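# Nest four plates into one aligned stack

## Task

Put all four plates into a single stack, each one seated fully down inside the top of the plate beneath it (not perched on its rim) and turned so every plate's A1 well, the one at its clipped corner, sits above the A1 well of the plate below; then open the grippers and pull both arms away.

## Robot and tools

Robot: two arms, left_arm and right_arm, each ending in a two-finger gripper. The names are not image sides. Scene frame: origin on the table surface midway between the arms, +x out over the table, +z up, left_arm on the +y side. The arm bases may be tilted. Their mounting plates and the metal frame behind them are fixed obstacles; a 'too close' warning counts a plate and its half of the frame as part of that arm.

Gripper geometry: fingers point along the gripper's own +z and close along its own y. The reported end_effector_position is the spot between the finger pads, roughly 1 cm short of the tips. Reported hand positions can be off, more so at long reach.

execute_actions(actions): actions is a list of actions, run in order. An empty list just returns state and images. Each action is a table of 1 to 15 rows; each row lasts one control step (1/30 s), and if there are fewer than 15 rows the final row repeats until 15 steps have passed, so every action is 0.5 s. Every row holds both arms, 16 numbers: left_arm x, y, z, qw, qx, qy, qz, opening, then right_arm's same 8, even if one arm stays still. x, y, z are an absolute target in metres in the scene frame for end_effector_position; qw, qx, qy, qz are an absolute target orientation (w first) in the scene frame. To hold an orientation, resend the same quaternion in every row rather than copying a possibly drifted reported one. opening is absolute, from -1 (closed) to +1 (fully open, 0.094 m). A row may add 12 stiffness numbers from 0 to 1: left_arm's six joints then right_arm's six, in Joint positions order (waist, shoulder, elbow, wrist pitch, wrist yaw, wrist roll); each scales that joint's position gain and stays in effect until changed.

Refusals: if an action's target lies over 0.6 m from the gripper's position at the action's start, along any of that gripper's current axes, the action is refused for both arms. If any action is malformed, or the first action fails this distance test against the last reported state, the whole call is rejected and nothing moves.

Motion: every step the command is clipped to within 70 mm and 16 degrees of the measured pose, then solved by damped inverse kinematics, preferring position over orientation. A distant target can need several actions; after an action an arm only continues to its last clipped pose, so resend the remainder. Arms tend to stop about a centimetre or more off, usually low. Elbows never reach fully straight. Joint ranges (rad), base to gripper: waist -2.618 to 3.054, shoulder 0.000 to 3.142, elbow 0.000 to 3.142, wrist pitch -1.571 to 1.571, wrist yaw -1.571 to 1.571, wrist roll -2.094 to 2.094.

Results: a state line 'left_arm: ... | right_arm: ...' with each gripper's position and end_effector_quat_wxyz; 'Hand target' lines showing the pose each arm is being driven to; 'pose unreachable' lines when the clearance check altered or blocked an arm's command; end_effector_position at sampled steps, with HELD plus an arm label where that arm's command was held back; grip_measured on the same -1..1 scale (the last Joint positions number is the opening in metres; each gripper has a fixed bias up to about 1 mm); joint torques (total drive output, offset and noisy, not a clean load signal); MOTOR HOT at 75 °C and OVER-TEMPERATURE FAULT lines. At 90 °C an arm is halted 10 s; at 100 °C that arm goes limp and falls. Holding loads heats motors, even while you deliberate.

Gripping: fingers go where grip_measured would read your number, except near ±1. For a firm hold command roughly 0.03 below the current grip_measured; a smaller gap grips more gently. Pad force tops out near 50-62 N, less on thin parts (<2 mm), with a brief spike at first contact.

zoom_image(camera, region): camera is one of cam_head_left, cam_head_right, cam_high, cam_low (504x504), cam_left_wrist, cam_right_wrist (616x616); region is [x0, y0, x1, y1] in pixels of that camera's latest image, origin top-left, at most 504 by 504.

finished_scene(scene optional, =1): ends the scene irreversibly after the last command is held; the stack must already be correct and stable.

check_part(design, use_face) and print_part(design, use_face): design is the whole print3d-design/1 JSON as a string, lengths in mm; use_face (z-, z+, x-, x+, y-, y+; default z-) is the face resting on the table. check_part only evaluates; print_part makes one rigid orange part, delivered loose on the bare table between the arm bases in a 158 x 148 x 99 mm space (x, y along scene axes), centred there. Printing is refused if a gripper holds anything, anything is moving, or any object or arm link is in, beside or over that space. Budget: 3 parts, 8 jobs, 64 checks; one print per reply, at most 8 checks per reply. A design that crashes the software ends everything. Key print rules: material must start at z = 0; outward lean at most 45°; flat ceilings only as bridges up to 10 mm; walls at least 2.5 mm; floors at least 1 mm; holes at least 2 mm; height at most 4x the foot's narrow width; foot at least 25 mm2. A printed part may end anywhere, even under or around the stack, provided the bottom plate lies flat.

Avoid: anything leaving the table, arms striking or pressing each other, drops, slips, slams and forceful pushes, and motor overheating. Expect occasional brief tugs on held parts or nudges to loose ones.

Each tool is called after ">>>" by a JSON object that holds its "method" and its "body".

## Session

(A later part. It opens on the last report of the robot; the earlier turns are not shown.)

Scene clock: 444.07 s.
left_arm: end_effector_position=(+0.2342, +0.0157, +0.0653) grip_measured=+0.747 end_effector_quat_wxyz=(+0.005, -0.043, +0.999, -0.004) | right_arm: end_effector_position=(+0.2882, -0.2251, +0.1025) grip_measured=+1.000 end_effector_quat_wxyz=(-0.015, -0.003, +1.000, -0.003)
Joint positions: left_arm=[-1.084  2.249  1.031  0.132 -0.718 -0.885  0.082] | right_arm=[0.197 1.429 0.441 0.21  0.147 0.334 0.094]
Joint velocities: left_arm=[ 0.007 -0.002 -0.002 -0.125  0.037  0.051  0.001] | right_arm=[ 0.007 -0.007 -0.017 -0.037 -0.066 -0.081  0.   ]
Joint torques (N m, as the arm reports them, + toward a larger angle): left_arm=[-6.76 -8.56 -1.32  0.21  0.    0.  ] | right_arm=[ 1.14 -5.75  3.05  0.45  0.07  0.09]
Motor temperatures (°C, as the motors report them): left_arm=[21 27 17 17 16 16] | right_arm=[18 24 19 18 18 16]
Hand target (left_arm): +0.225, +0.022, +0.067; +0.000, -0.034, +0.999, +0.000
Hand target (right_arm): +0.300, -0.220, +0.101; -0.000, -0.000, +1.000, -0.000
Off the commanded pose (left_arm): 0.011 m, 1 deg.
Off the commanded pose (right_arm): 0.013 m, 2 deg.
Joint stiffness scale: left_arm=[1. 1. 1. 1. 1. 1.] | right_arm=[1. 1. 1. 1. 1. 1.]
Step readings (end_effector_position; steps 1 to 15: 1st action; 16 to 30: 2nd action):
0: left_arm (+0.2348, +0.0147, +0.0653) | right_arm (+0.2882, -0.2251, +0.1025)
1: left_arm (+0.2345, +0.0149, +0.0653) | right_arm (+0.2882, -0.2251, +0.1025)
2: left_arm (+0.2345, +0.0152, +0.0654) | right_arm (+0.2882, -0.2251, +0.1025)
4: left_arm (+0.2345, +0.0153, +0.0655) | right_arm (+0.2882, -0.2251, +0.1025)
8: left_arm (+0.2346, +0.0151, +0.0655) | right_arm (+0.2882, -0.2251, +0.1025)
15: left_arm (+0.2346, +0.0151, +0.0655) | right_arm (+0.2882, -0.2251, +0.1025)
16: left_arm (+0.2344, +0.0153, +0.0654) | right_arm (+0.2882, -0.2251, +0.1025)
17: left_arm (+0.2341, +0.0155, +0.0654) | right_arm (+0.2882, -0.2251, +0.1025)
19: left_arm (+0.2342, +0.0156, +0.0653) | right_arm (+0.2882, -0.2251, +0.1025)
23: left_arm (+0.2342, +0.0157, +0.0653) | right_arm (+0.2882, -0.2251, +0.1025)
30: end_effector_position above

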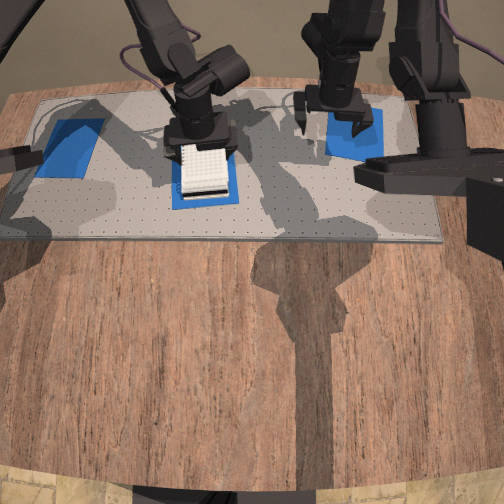

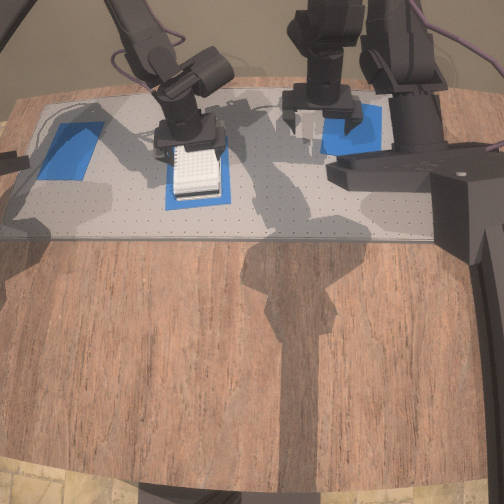

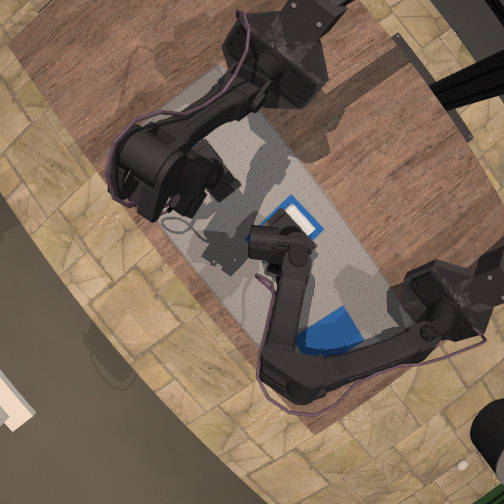

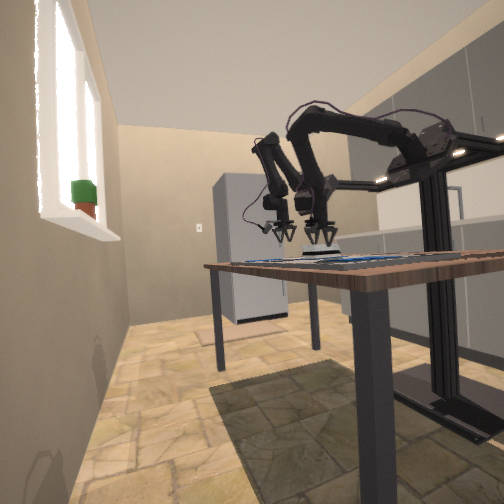

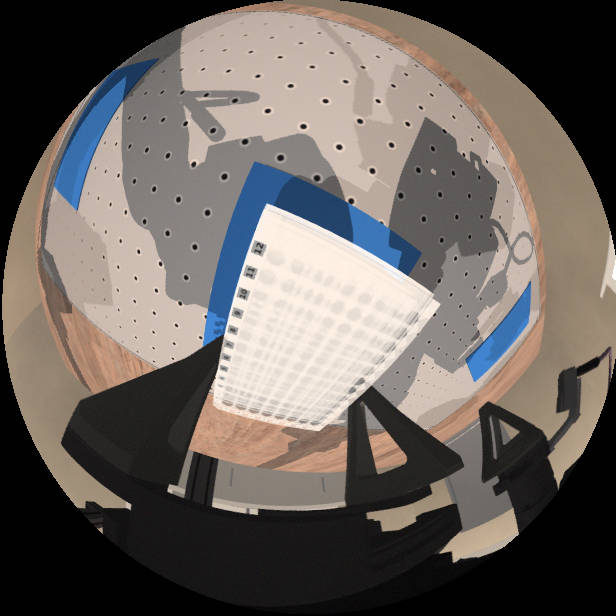

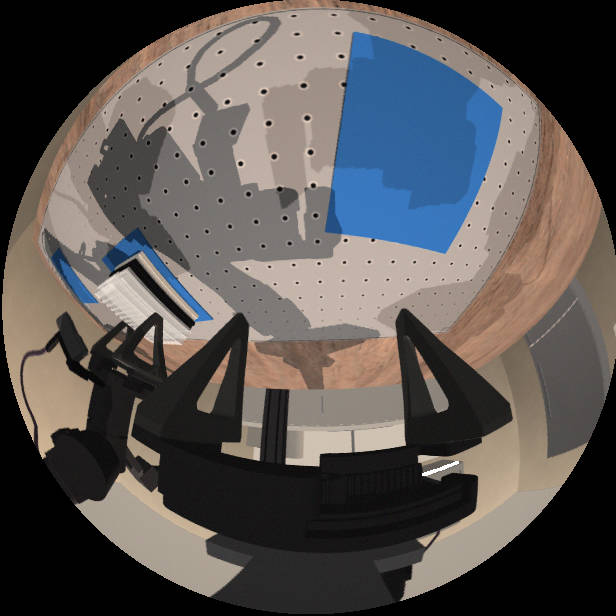

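>>> {"method": "execute_actions", "body": {"actions": [[[0.227,0.0195,0.0695,0,-0.034,0.999,0,0.7,0.3,-0.22,0.1,0,0,1,0,1]],[[0.227,0.0195,0.0715,0,-0.034,0.999,0,0.7,0.3,-0.22,0.1,0,0,1,0,1]]]}}

>>> {"method": "zoom_image", "body": {"camera": "cam_head_left", "region": [150,105,260,215]}}

>>> {"method": "zoom_image", "body": {"camera": "cam_low", "region": [280,215,370,270]}}

>>> {"method": "zoom_image", "body": {"camera": "cam_right_wrist", "region": [60,210,230,380]}}

Scene clock: 449.97 s.
left_arm: end_effector_position=(+0.2346, +0.0154, +0.0659) grip_measured=+0.747 end_effector_quat_wxyz=(+0.005, -0.044, +0.999, -0.004) | right_arm: end_effector_position=(+0.2882, -0.2251, +0.1025) grip_measured=+1.000 end_effector_quat_wxyz=(-0.015, -0.003, +1.000, -0.003)
Joint positions: left_arm=[-1.084  2.247  1.031  0.131 -0.718 -0.886  0.082] | right_arm=[0.197 1.429 0.441 0.21  0.147 0.334 0.094]
Joint velocities: left_arm=[ 0.012 -0.007 -0.012 -0.037 -0.007  0.007  0.002] | right_arm=[ 0.007 -0.002  0.012 -0.007 -0.007 -0.051  0.   ]
Joint torques (N m, as the arm reports them, + toward a larger angle): left_arm=[-7.32 -9.23 -0.66 -0.02 -0.04 -0.09] | right_arm=[ 1.07 -5.75  3.01  0.46  0.06  0.08]
Motor temperatures (°C, as the motors report them): left_arm=[21 28 17 17 16 16] | right_arm=[18 24 19 18 18 16]
Hand target (left_arm): +0.227, +0.020, +0.071; +0.001, -0.034, +0.999, -0.000
Hand target (right_arm): +0.300, -0.220, +0.101; -0.000, -0.000, +1.000, -0.000
Off the commanded pose (left_arm): 0.010 m, 1 deg.
Off the commanded pose (right_arm): 0.013 m, 2 deg.
Joint stiffness scale: left_arm=[1. 1. 1. 1. 1. 1.] | right_arm=[1. 1. 1. 1. 1. 1.]
Step readings (end_effector_position; steps 1 to 15: 1st action; 16 to 30: 2nd action):
0: left_arm (+0.2343, +0.0156, +0.0653) | right_arm (+0.2882, -0.2251, +0.1025)
1: left_arm (+0.2345, +0.0154, +0.0655) | right_arm (+0.2882, -0.2251, +0.1025)
2: left_arm (+0.2347, +0.0153, +0.0659) | right_arm (+0.2882, -0.2251, +0.1025)
4: left_arm (+0.2347, +0.0153, +0.0659) | right_arm (+0.2882, -0.2251, +0.1025)
8: left_arm (+0.2347, +0.0153, +0.0659) | right_arm (+0.2882, -0.2251, +0.1025)
15: left_arm (+0.2347, +0.0153, +0.0659) | right_arm (+0.2882, -0.2251, +0.1025)
16: left_arm (+0.2346, +0.0154, +0.0659) | right_arm (+0.2882, -0.2251, +0.1025)
17: left_arm (+0.2346, +0.0154, +0.0659) | right_arm (+0.2882, -0.2251, +0.1025)
19: left_arm (+0.2346, +0.0154, +0.0659) | right_arm (+0.2882, -0.2251, +0.1025)
23: left_arm (+0.2346, +0.0154, +0.0659) | right_arm (+0.2882, -0.2251, +0.1025)
30: end_effector_position above

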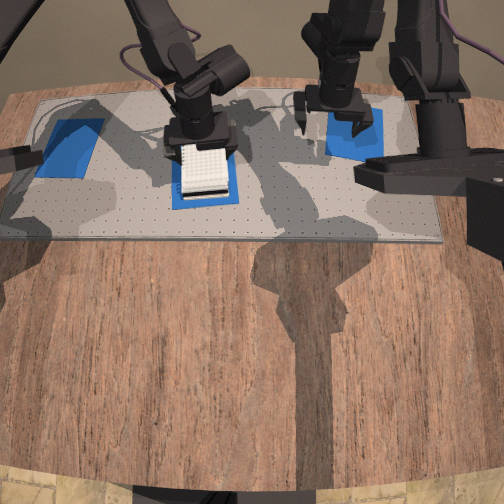

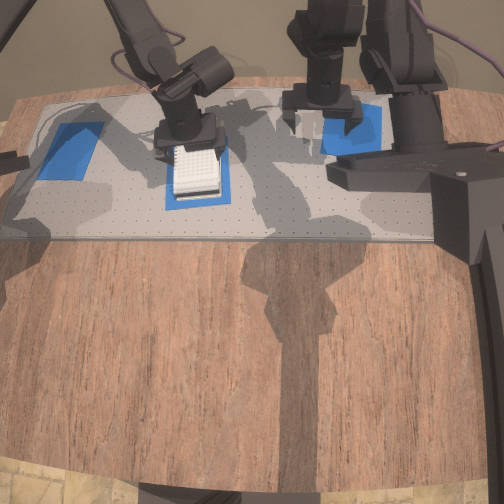

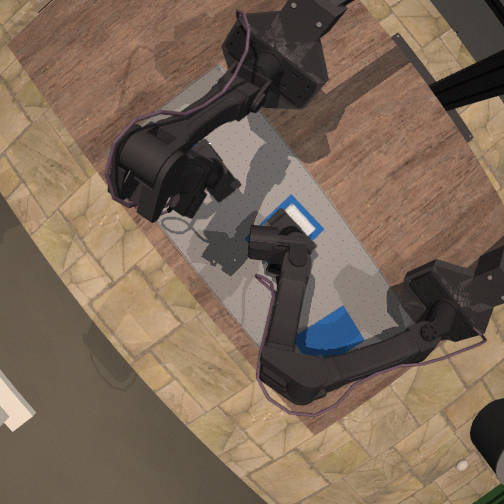

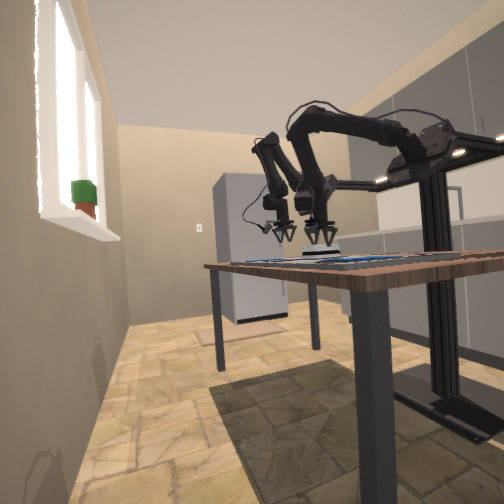

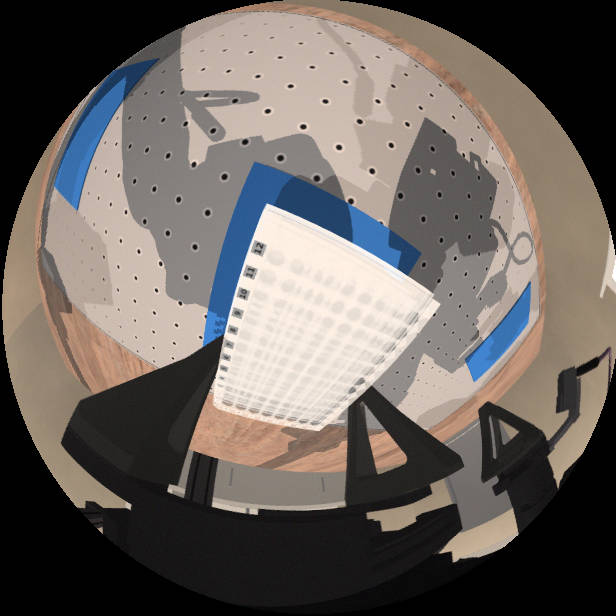

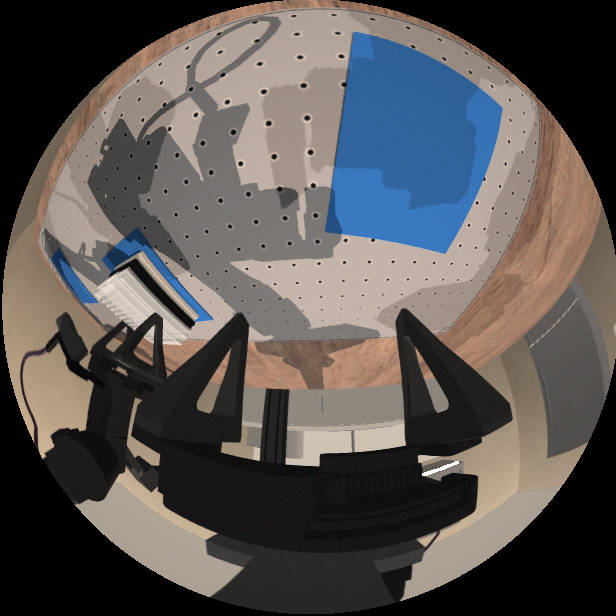

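Region (150, 105, 260, 215) of cam_head_left's 504x504 image, scaled by 4.582, with more detail than that image has.

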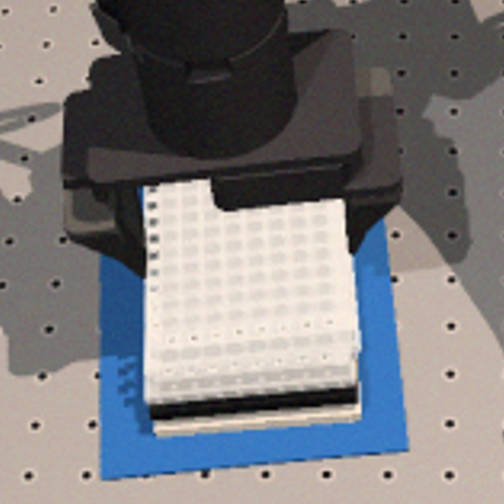

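Region (280, 215, 370, 270) of cam_low's 504x504 image, scaled by 5.600, with more detail than that image has.

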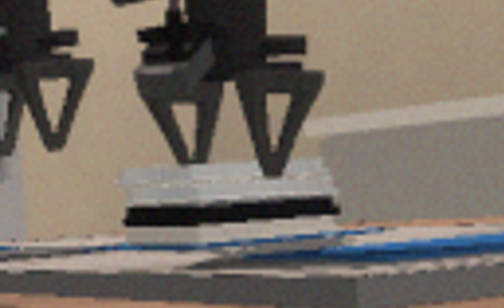

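Region (60, 210, 230, 380) of cam_right_wrist's 616x616 image, scaled by 2.965, with more detail than that image has.

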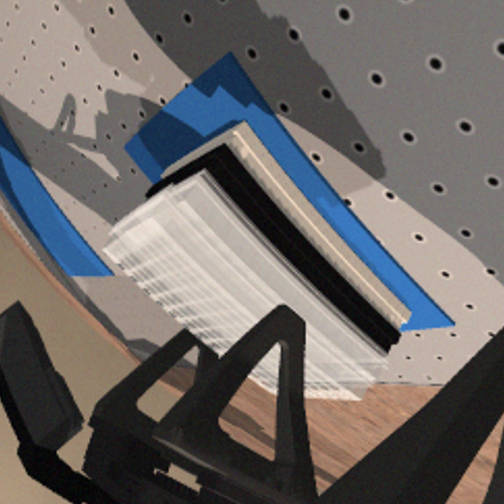

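Unloaded now; push −x/+y with a little less yaw.

>>> {"method": "execute_actions", "body": {"actions": [[[0.224,0.021,0.0715,0,-0.026,1,0,0.7,0.3,-0.22,0.1,0,0,1,0,1]],[[0.222,0.0225,0.0715,0,-0.026,1,0,0.7,0.3,-0.22,0.1,0,0,1,0,1]]]}}

>>> {"method": "zoom_image", "body": {"camera": "cam_head_left", "region": [150,105,260,215]}}

>>> {"method": "zoom_image", "body": {"camera": "cam_low", "region": [280,215,370,270]}}

>>> {"method": "zoom_image", "body": {"camera": "cam_right_wrist", "region": [60,210,230,380]}}

Scene clock: 456.73 s.
left_arm: end_effector_position=(+0.2296, +0.0206, +0.0659) grip_measured=+0.747 end_effector_quat_wxyz=(+0.002, -0.039, +0.999, -0.001) | right_arm: end_effector_position=(+0.2882, -0.2251, +0.1025) grip_measured=+1.000 end_effector_quat_wxyz=(-0.015, -0.003, +1.000, -0.003)
Joint positions: left_arm=[-1.084  2.245  1.011  0.136 -0.718 -0.885  0.082] | right_arm=[0.197 1.429 0.441 0.21  0.147 0.334 0.094]
Joint velocities: left_arm=[-0.027 -0.002 -0.007 -0.037 -0.007 -0.007 -0.   ] | right_arm=[-0.007 -0.002  0.007  0.081 -0.066 -0.051  0.   ]
Joint torques (N m, as the arm reports them, + toward a larger angle): left_arm=[-7.49 -8.84 -0.8   0.1  -0.07  0.02] | right_arm=[ 1.1  -5.74  3.01  0.46  0.08  0.09]
Motor temperatures (°C, as the motors report them): left_arm=[22 28 17 17 16 16] | right_arm=[18 24 19 18 18 16]
Hand target (left_arm): +0.223, +0.023, +0.071; +0.001, -0.026, +1.000, +0.000
Hand target (right_arm): +0.300, -0.220, +0.101; -0.000, -0.000, +1.000, -0.000
Off the commanded pose (left_arm): 0.010 m, 2 deg.
Off the commanded pose (right_arm): 0.013 m, 2 deg.
Joint stiffness scale: left_arm=[1. 1. 1. 1. 1. 1.] | right_arm=[1. 1. 1. 1. 1. 1.]
Step readings (end_effector_position; steps 1 to 15: 1st action; 16 to 30: 2nd action):
0: left_arm (+0.2346, +0.0154, +0.0659) | right_arm (+0.2882, -0.2251, +0.1025)
1: left_arm (+0.2346, +0.0154, +0.0659) | right_arm (+0.2882, -0.2251, +0.1025)
2: left_arm (+0.2346, +0.0154, +0.0659) | right_arm (+0.2882, -0.2251, +0.1025)
4: left_arm (+0.2346, +0.0154, +0.0659) | right_arm (+0.2882, -0.2251, +0.1025)
8: left_arm (+0.2346, +0.0154, +0.0659) | right_arm (+0.2882, -0.2251, +0.1025)
15: left_arm (+0.2346, +0.0154, +0.0659) | right_arm (+0.2882, -0.2251, +0.1025)
16: left_arm (+0.2343, +0.0158, +0.0659) | right_arm (+0.2882, -0.2251, +0.1025)
17: left_arm (+0.2340, +0.0162, +0.0661) | right_arm (+0.2882, -0.2251, +0.1025)
19: left_arm (+0.2329, +0.0175, +0.0661) | right_arm (+0.2882, -0.2251, +0.1025)
23: left_arm (+0.2300, +0.0202, +0.0659) | right_arm (+0.2882, -0.2251, +0.1025)
30: end_effector_position above

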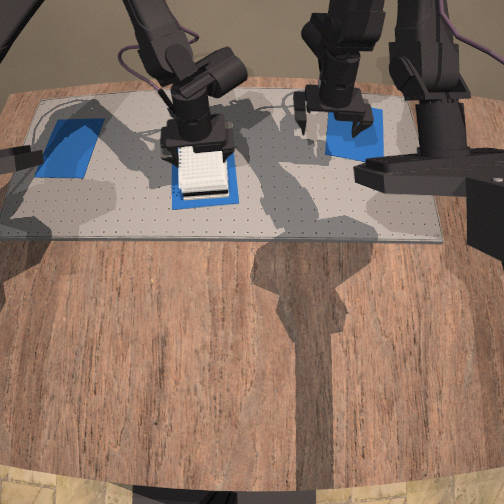

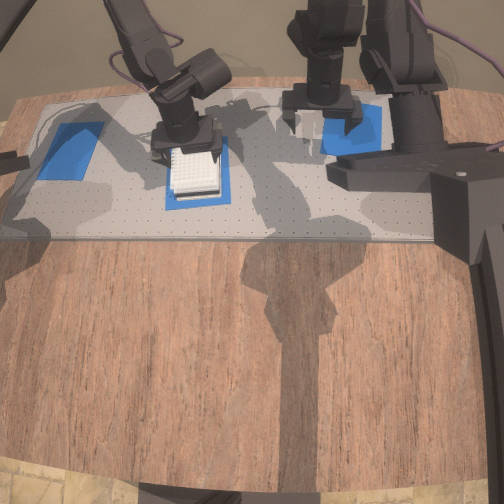

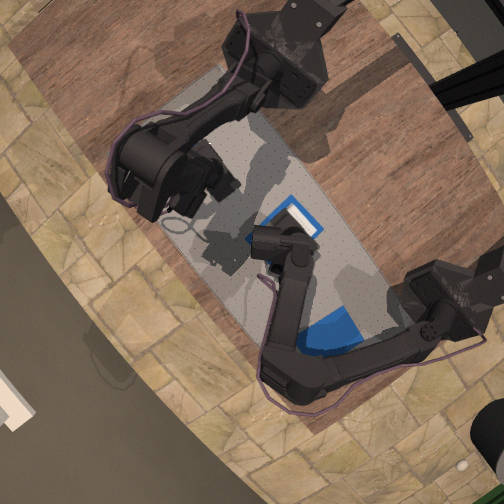

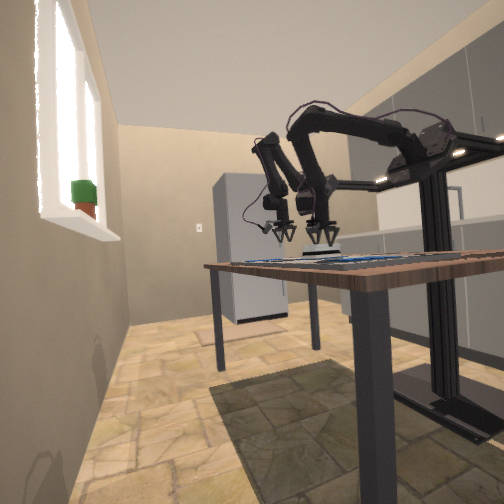

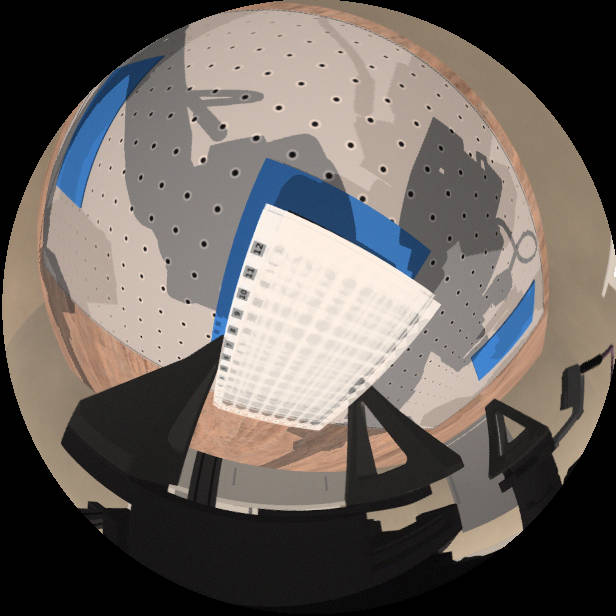

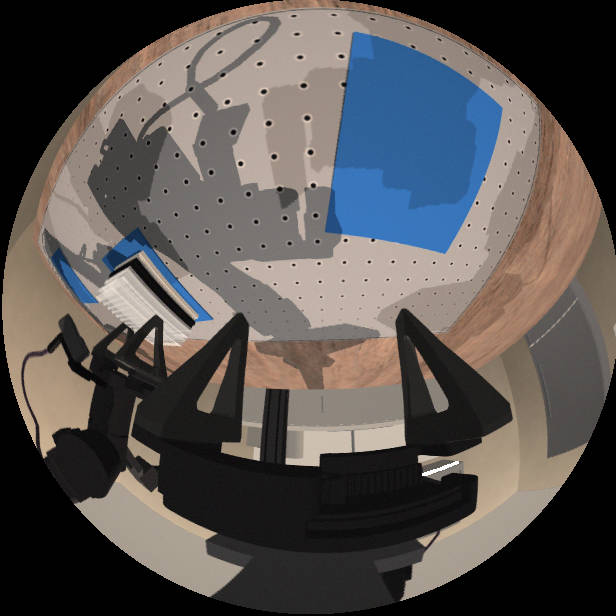

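Region (150, 105, 260, 215) of cam_head_left's 504x504 image, scaled by 4.582, with more detail than that image has.

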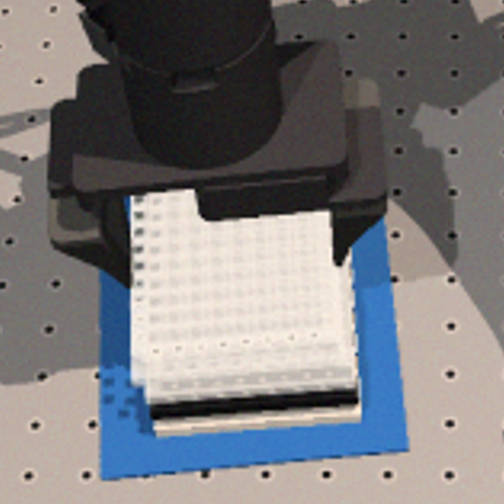

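Region (280, 215, 370, 270) of cam_low's 504x504 image, scaled by 5.600, with more detail than that image has.

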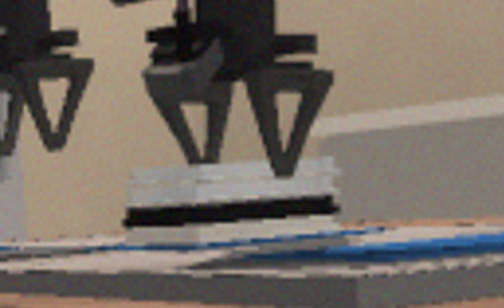

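Region (60, 210, 230, 380) of cam_right_wrist's 616x616 image, scaled by 2.965, with more detail than that image has.

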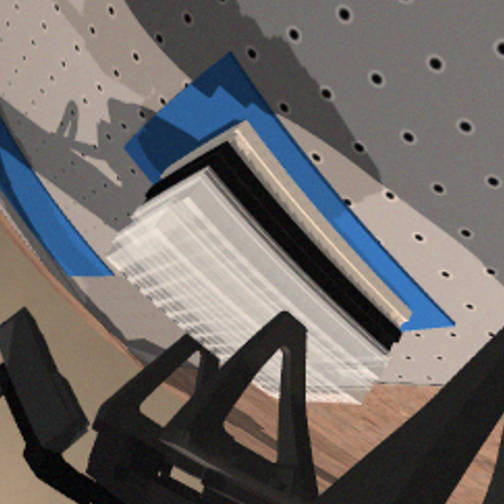

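>>> {"method": "execute_actions", "body": {"actions": [[[0.229,0.02,0.0715,0,-0.036,0.999,0,1,0.3,-0.22,0.1,0,0,1,0,1]],[[0.233,0.012,0.0715,0,-0.036,0.999,0,1,0.3,-0.22,0.1,0,0,1,0,1]],[[0.235,0.008,0.0715,0,-0.036,0.999,0,1,0.3,-0.22,0.1,0,0,1,0,1]]]}}

>>> {"method": "zoom_image", "body": {"camera": "cam_head_left", "region": [150,105,260,215]}}

>>> {"method": "zoom_image", "body": {"camera": "cam_low", "region": [280,215,370,270]}}

Scene clock: 466.10 s.
left_arm: end_effector_position=(+0.2330, +0.0181, +0.0668) grip_measured=+1.000 end_effector_quat_wxyz=(-0.004, -0.038, +0.999, +0.006) | right_arm: end_effector_position=(+0.2882, -0.2251, +0.1025) grip_measured=+1.000 end_effector_quat_wxyz=(-0.015, -0.003, +1.000, -0.003)
Joint positions: left_arm=[-1.084  2.245  1.048  0.075 -0.718 -0.899  0.094] | right_arm=[0.197 1.429 0.441 0.21  0.147 0.334 0.094]
Joint velocities: left_arm=[ 0.017 -0.002 -0.002 -0.037 -0.022 -0.051  0.   ] | right_arm=[-0.002  0.002  0.002  0.007  0.007 -0.037  0.   ]
Joint torques (N m, as the arm reports them, + toward a larger angle): left_arm=[-7.64 -7.97  2.91 -0.02 -0.07 -0.05] | right_arm=[ 1.08 -5.7   3.01  0.45  0.07  0.1 ]
Motor temperatures (°C, as the motors report them): left_arm=[22 28 17 17 16 16] | right_arm=[18 24 19 18 18 16]
Hand target (left_arm): +0.235, +0.008, +0.071; +0.000, -0.036, +0.999, -0.000
Hand target (right_arm): +0.300, -0.220, +0.101; -0.000, -0.000, +1.000, -0.000
Off the commanded pose (left_arm): 0.011 m, 1 deg.
Off the commanded pose (right_arm): 0.013 m, 2 deg.
Joint stiffness scale: left_arm=[1. 1. 1. 1. 1. 1.] | right_arm=[1. 1. 1. 1. 1. 1.]
Step readings (end_effector_position; steps 1 to 15: 1st action; 16 to 30: 2nd action; 31 to 45: 3rd action):
0: left_arm (+0.2296, +0.0206, +0.0659) | right_arm (+0.2882, -0.2251, +0.1025)
1: left_arm (+0.2294, +0.0207, +0.0659) | right_arm (+0.2882, -0.2251, +0.1025)
2: left_arm (+0.2291, +0.0210, +0.0659) | right_arm (+0.2882, -0.2251, +0.1025)
4: left_arm (+0.2287, +0.0215, +0.0659) | right_arm (+0.2882, -0.2251, +0.1025)
8: left_arm (+0.2281, +0.0221, +0.0659) | right_arm (+0.2882, -0.2251, +0.1025)
15: left_arm (+0.2279, +0.0224, +0.0659) | right_arm (+0.2882, -0.2251, +0.1025)
16: left_arm (+0.2278, +0.0225, +0.0659) | right_arm (+0.2882, -0.2251, +0.1025)
17: left_arm (+0.2279, +0.0225, +0.0660) | right_arm (+0.2882, -0.2251, +0.1025)
19: left_arm (+0.2286, +0.0219, +0.0661) | right_arm (+0.2882, -0.2251, +0.1025)
23: left_arm (+0.2289, +0.0217, +0.0662) | right_arm (+0.2882, -0.2251, +0.1025)
30: left_arm (+0.2280, +0.0227, +0.0662) | right_arm (+0.2882, -0.2251, +0.1025)
31: left_arm (+0.2283, +0.0225, +0.0663) | right_arm (+0.2882, -0.2251, +0.1025)
32: left_arm (+0.2289, +0.0219, +0.0664) | right_arm (+0.2882, -0.2251, +0.1025)
34: left_arm (+0.2314, +0.0196, +0.0666) | right_arm (+0.2882, -0.2251, +0.1025)
38: left_arm (+0.2336, +0.0175, +0.0668) | right_arm (+0.2882, -0.2251, +0.1025)
45: end_effector_position above

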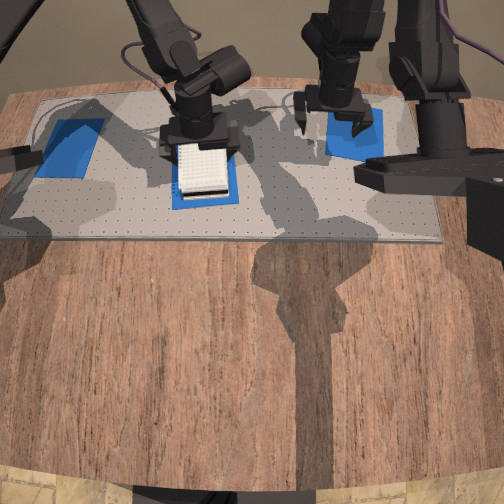

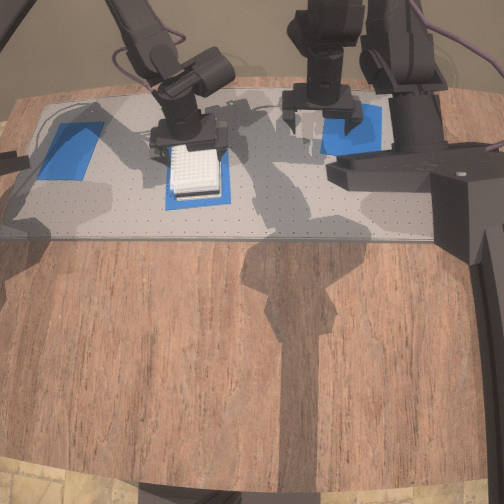

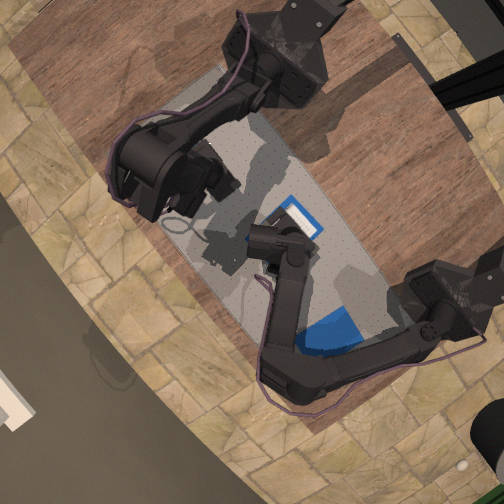

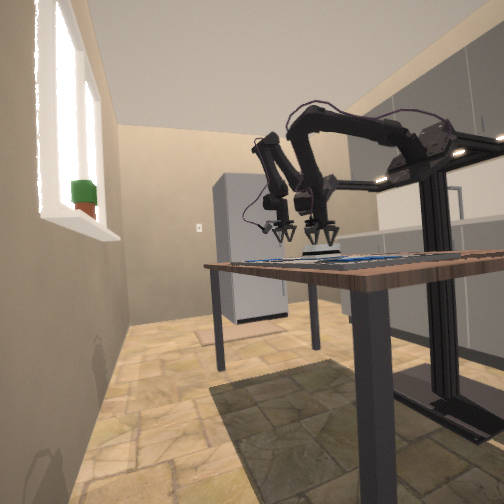

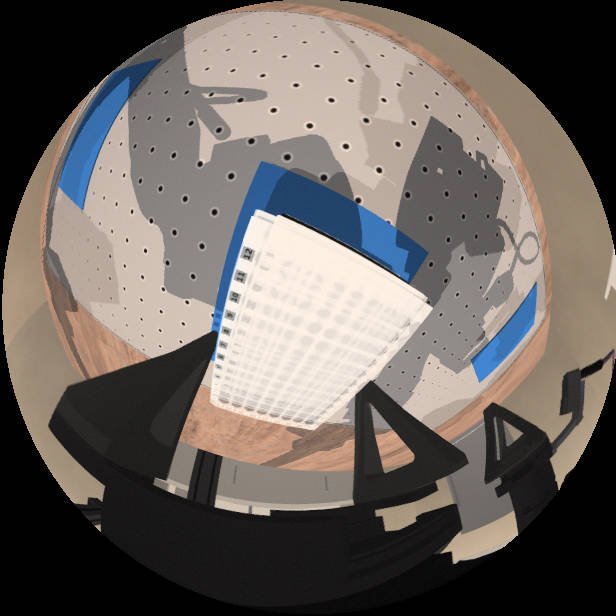

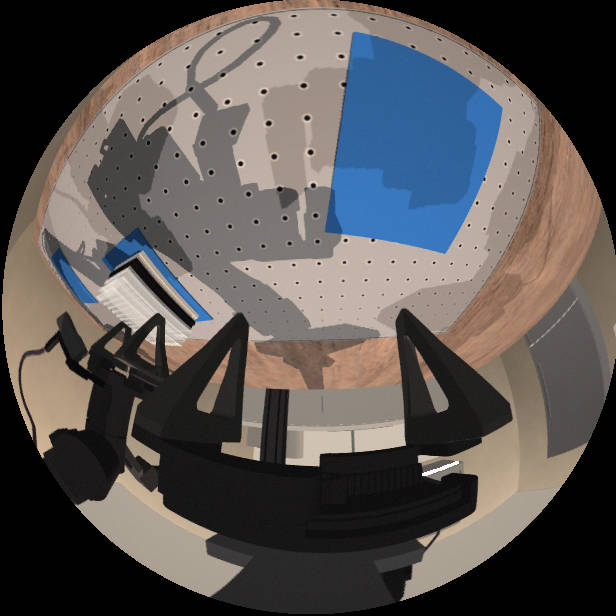

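Region (150, 105, 260, 215) of cam_head_left's 504x504 image, scaled by 4.582, with more detail than that image has.

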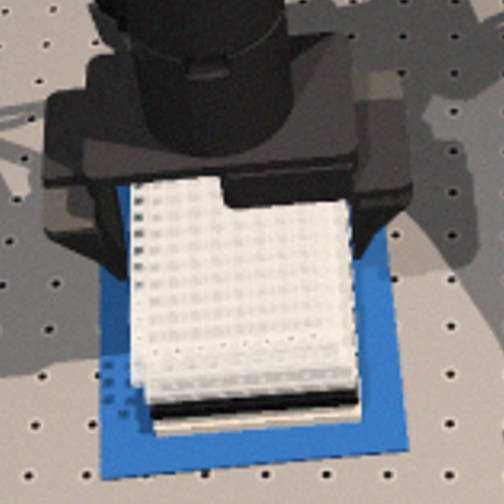

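Region (280, 215, 370, 270) of cam_low's 504x504 image, scaled by 5.600, with more detail than that image has.

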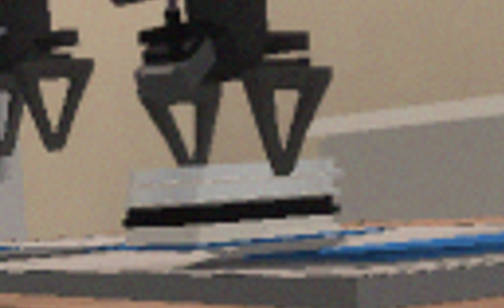

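>>> {"method": "execute_actions", "body": {"actions": [[[0.236,0.0065,0.0715,0,-0.036,0.999,0,0.92,0.3,-0.22,0.1,0,0,1,0,1]],[[0.236,0.0065,0.0715,0,-0.036,0.999,0,0.84,0.3,-0.22,0.1,0,0,1,0,1]],[[0.236,0.0065,0.0715,0,-0.036,0.999,0,0.78,0.3,-0.22,0.1,0,0,1,0,1]],[[0.236,0.0065,0.0715,0,-0.036,0.999,0,0.75,0.3,-0.22,0.1,0,0,1,0,1]]]}}

>>> {"method": "zoom_image", "body": {"camera": "cam_head_left", "region": [150,105,260,215]}}

>>> {"method": "zoom_image", "body": {"camera": "cam_low", "region": [290,230,350,265]}}

>>> {"method": "zoom_image", "body": {"camera": "cam_left_wrist", "region": [200,150,480,430]}}

Scene clock: 477.17 s.
left_arm: end_effector_position=(+0.2317, +0.0196, +0.0668) grip_measured=+0.763 end_effector_quat_wxyz=(-0.007, -0.035, +0.999, +0.009) | right_arm: end_effector_position=(+0.2882, -0.2251, +0.1025) grip_measured=+1.000 end_effector_quat_wxyz=(-0.015, -0.003, +1.000, -0.003)
Joint positions: left_arm=[-1.084  2.245  1.048  0.065 -0.718 -0.9    0.083] | right_arm=[0.197 1.429 0.441 0.21  0.147 0.334 0.094]
Joint velocities: left_arm=[-0.027 -0.007 -0.007 -0.007 -0.051  0.022  0.   ] | right_arm=[-0.007 -0.017 -0.002  0.022  0.066  0.022  0.   ]
Joint torques (N m, as the arm reports them, + toward a larger angle): left_arm=[-7.69 -7.87  3.47 -0.01 -0.07 -0.06] | right_arm=[ 1.11 -5.76  3.04  0.46  0.06  0.09]
Motor temperatures (°C, as the motors report them): left_arm=[23 28 18 17 16 16] | right_arm=[18 24 19 18 18 16]
Hand target (left_arm): +0.236, +0.007, +0.071; +0.000, -0.036, +0.999, -0.000
Hand target (right_arm): +0.300, -0.220, +0.101; -0.000, -0.000, +1.000, -0.000
Off the commanded pose (left_arm): 0.015 m, 1 deg.
Off the commanded pose (right_arm): 0.013 m, 2 deg.
Joint stiffness scale: left_arm=[1. 1. 1. 1. 1. 1.] | right_arm=[1. 1. 1. 1. 1. 1.]
Step readings (end_effector_position; steps 1 to 15: 1st action; 16 to 30: 2nd action; 31 to 45: 3rd action; 46 to 60: 4th action):
0: left_arm (+0.2328, +0.0183, +0.0668) | right_arm (+0.2882, -0.2251, +0.1025)
1: left_arm (+0.2327, +0.0184, +0.0668) | right_arm (+0.2882, -0.2251, +0.1025)
2: left_arm (+0.2326, +0.0185, +0.0668) | right_arm (+0.2882, -0.2251, +0.1025)
4: left_arm (+0.2323, +0.0188, +0.0668) | right_arm (+0.2882, -0.2251, +0.1025)
8: left_arm (+0.2321, +0.0191, +0.0668) | right_arm (+0.2882, -0.2251, +0.1025)
15: left_arm (+0.2319, +0.0193, +0.0668) | right_arm (+0.2882, -0.2251, +0.1025)
16: left_arm (+0.2319, +0.0193, +0.0668) | right_arm (+0.2882, -0.2251, +0.1025)
17: left_arm (+0.2318, +0.0194, +0.0668) | right_arm (+0.2882, -0.2251, +0.1025)
19: left_arm (+0.2317, +0.0195, +0.0668) | right_arm (+0.2882, -0.2251, +0.1025)
23: left_arm (+0.2317, +0.0195, +0.0668) | right_arm (+0.2882, -0.2251, +0.1025)
30: left_arm (+0.2317, +0.0195, +0.0668) | right_arm (+0.2882, -0.2251, +0.1025)
31: left_arm (+0.2317, +0.0196, +0.0668) | right_arm (+0.2882, -0.2251, +0.1025)
32: left_arm (+0.2317, +0.0196, +0.0668) | right_arm (+0.2882, -0.2251, +0.1025)
34: left_arm (+0.2317, +0.0196, +0.0668) | right_arm (+0.2882, -0.2251, +0.1025)
38: left_arm (+0.2317, +0.0196, +0.0668) | right_arm (+0.2882, -0.2251, +0.1025)
45: left_arm (+0.2317, +0.0196, +0.0668) | right_arm (+0.2882, -0.2251, +0.1025)
46: left_arm (+0.2317, +0.0196, +0.0668) | right_arm (+0.2882, -0.2251, +0.1025)
47: left_arm (+0.2317, +0.0196, +0.0668) | right_arm (+0.2882, -0.2251, +0.1025)
49: left_arm (+0.2317, +0.0196, +0.0668) | right_arm (+0.2882, -0.2251, +0.1025)
53: left_arm (+0.2317, +0.0196, +0.0668) | right_arm (+0.2882, -0.2251, +0.1025)
60: end_effector_position above

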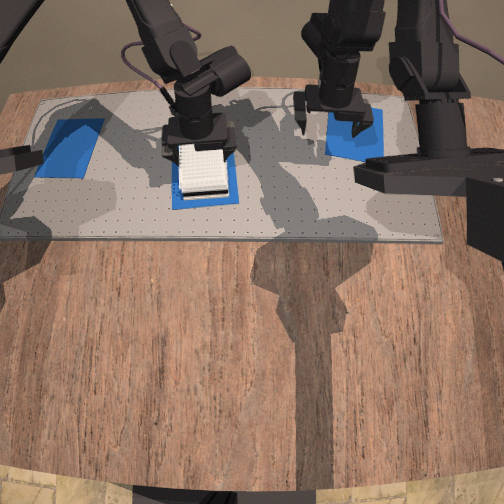

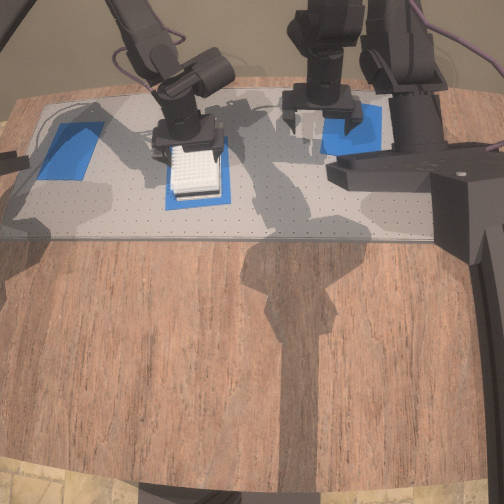

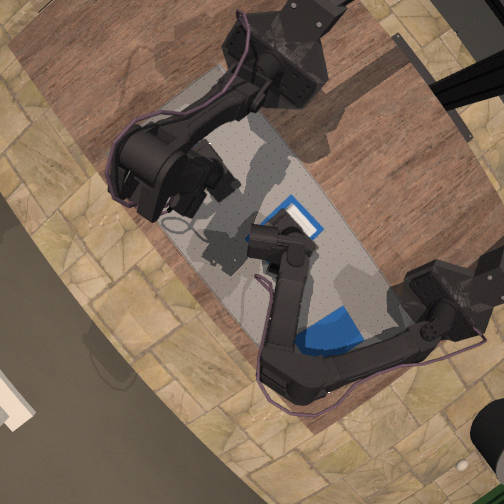

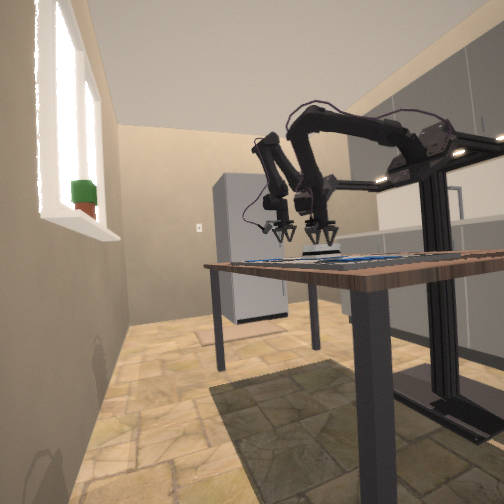

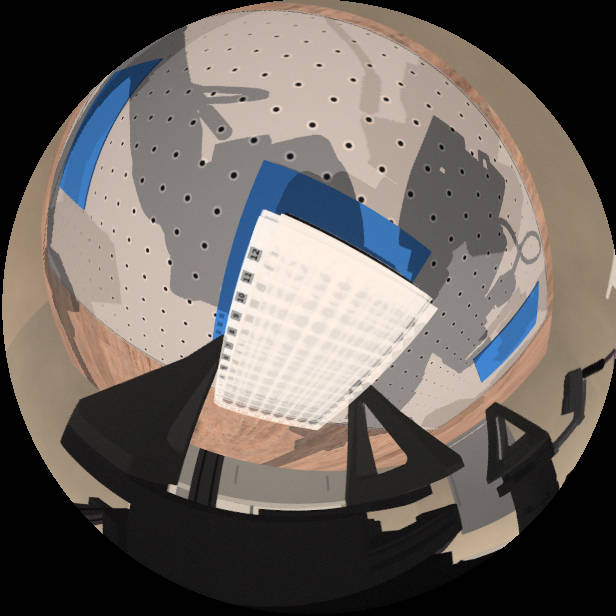

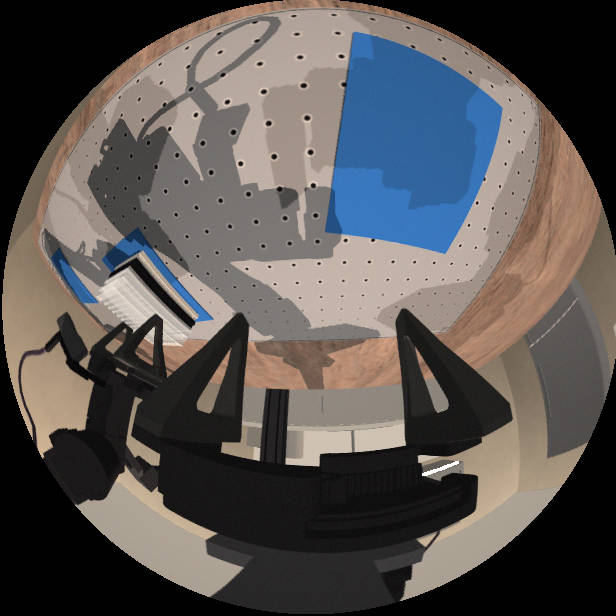

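Region (150, 105, 260, 215) of cam_head_left's 504x504 image, scaled by 4.582, with more detail than that image has.

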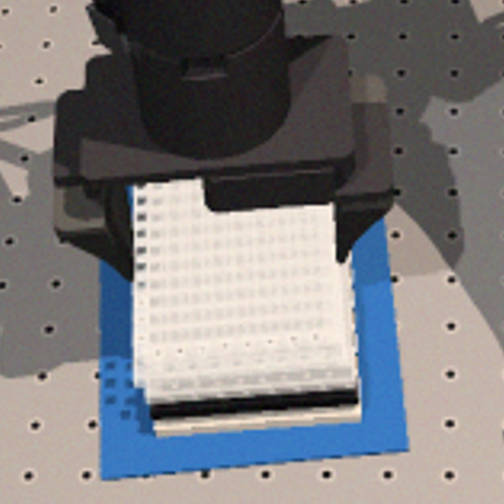

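Region (290, 230, 350, 265) of cam_low's 504x504 image, scaled by 8.400, with more detail than that image has; it fills the top 294 rows of this view, and the rest is white.

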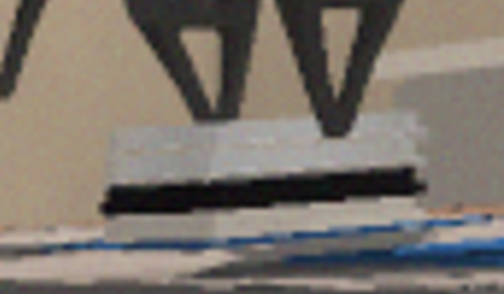

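Region (200, 150, 480, 430) of cam_left_wrist's 616x616 image, scaled by 1.800, with more detail than that image has.

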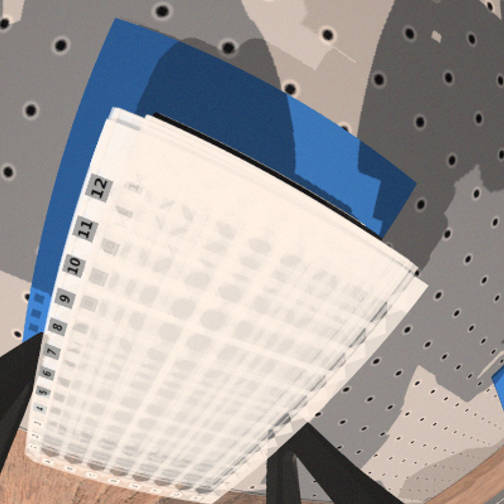

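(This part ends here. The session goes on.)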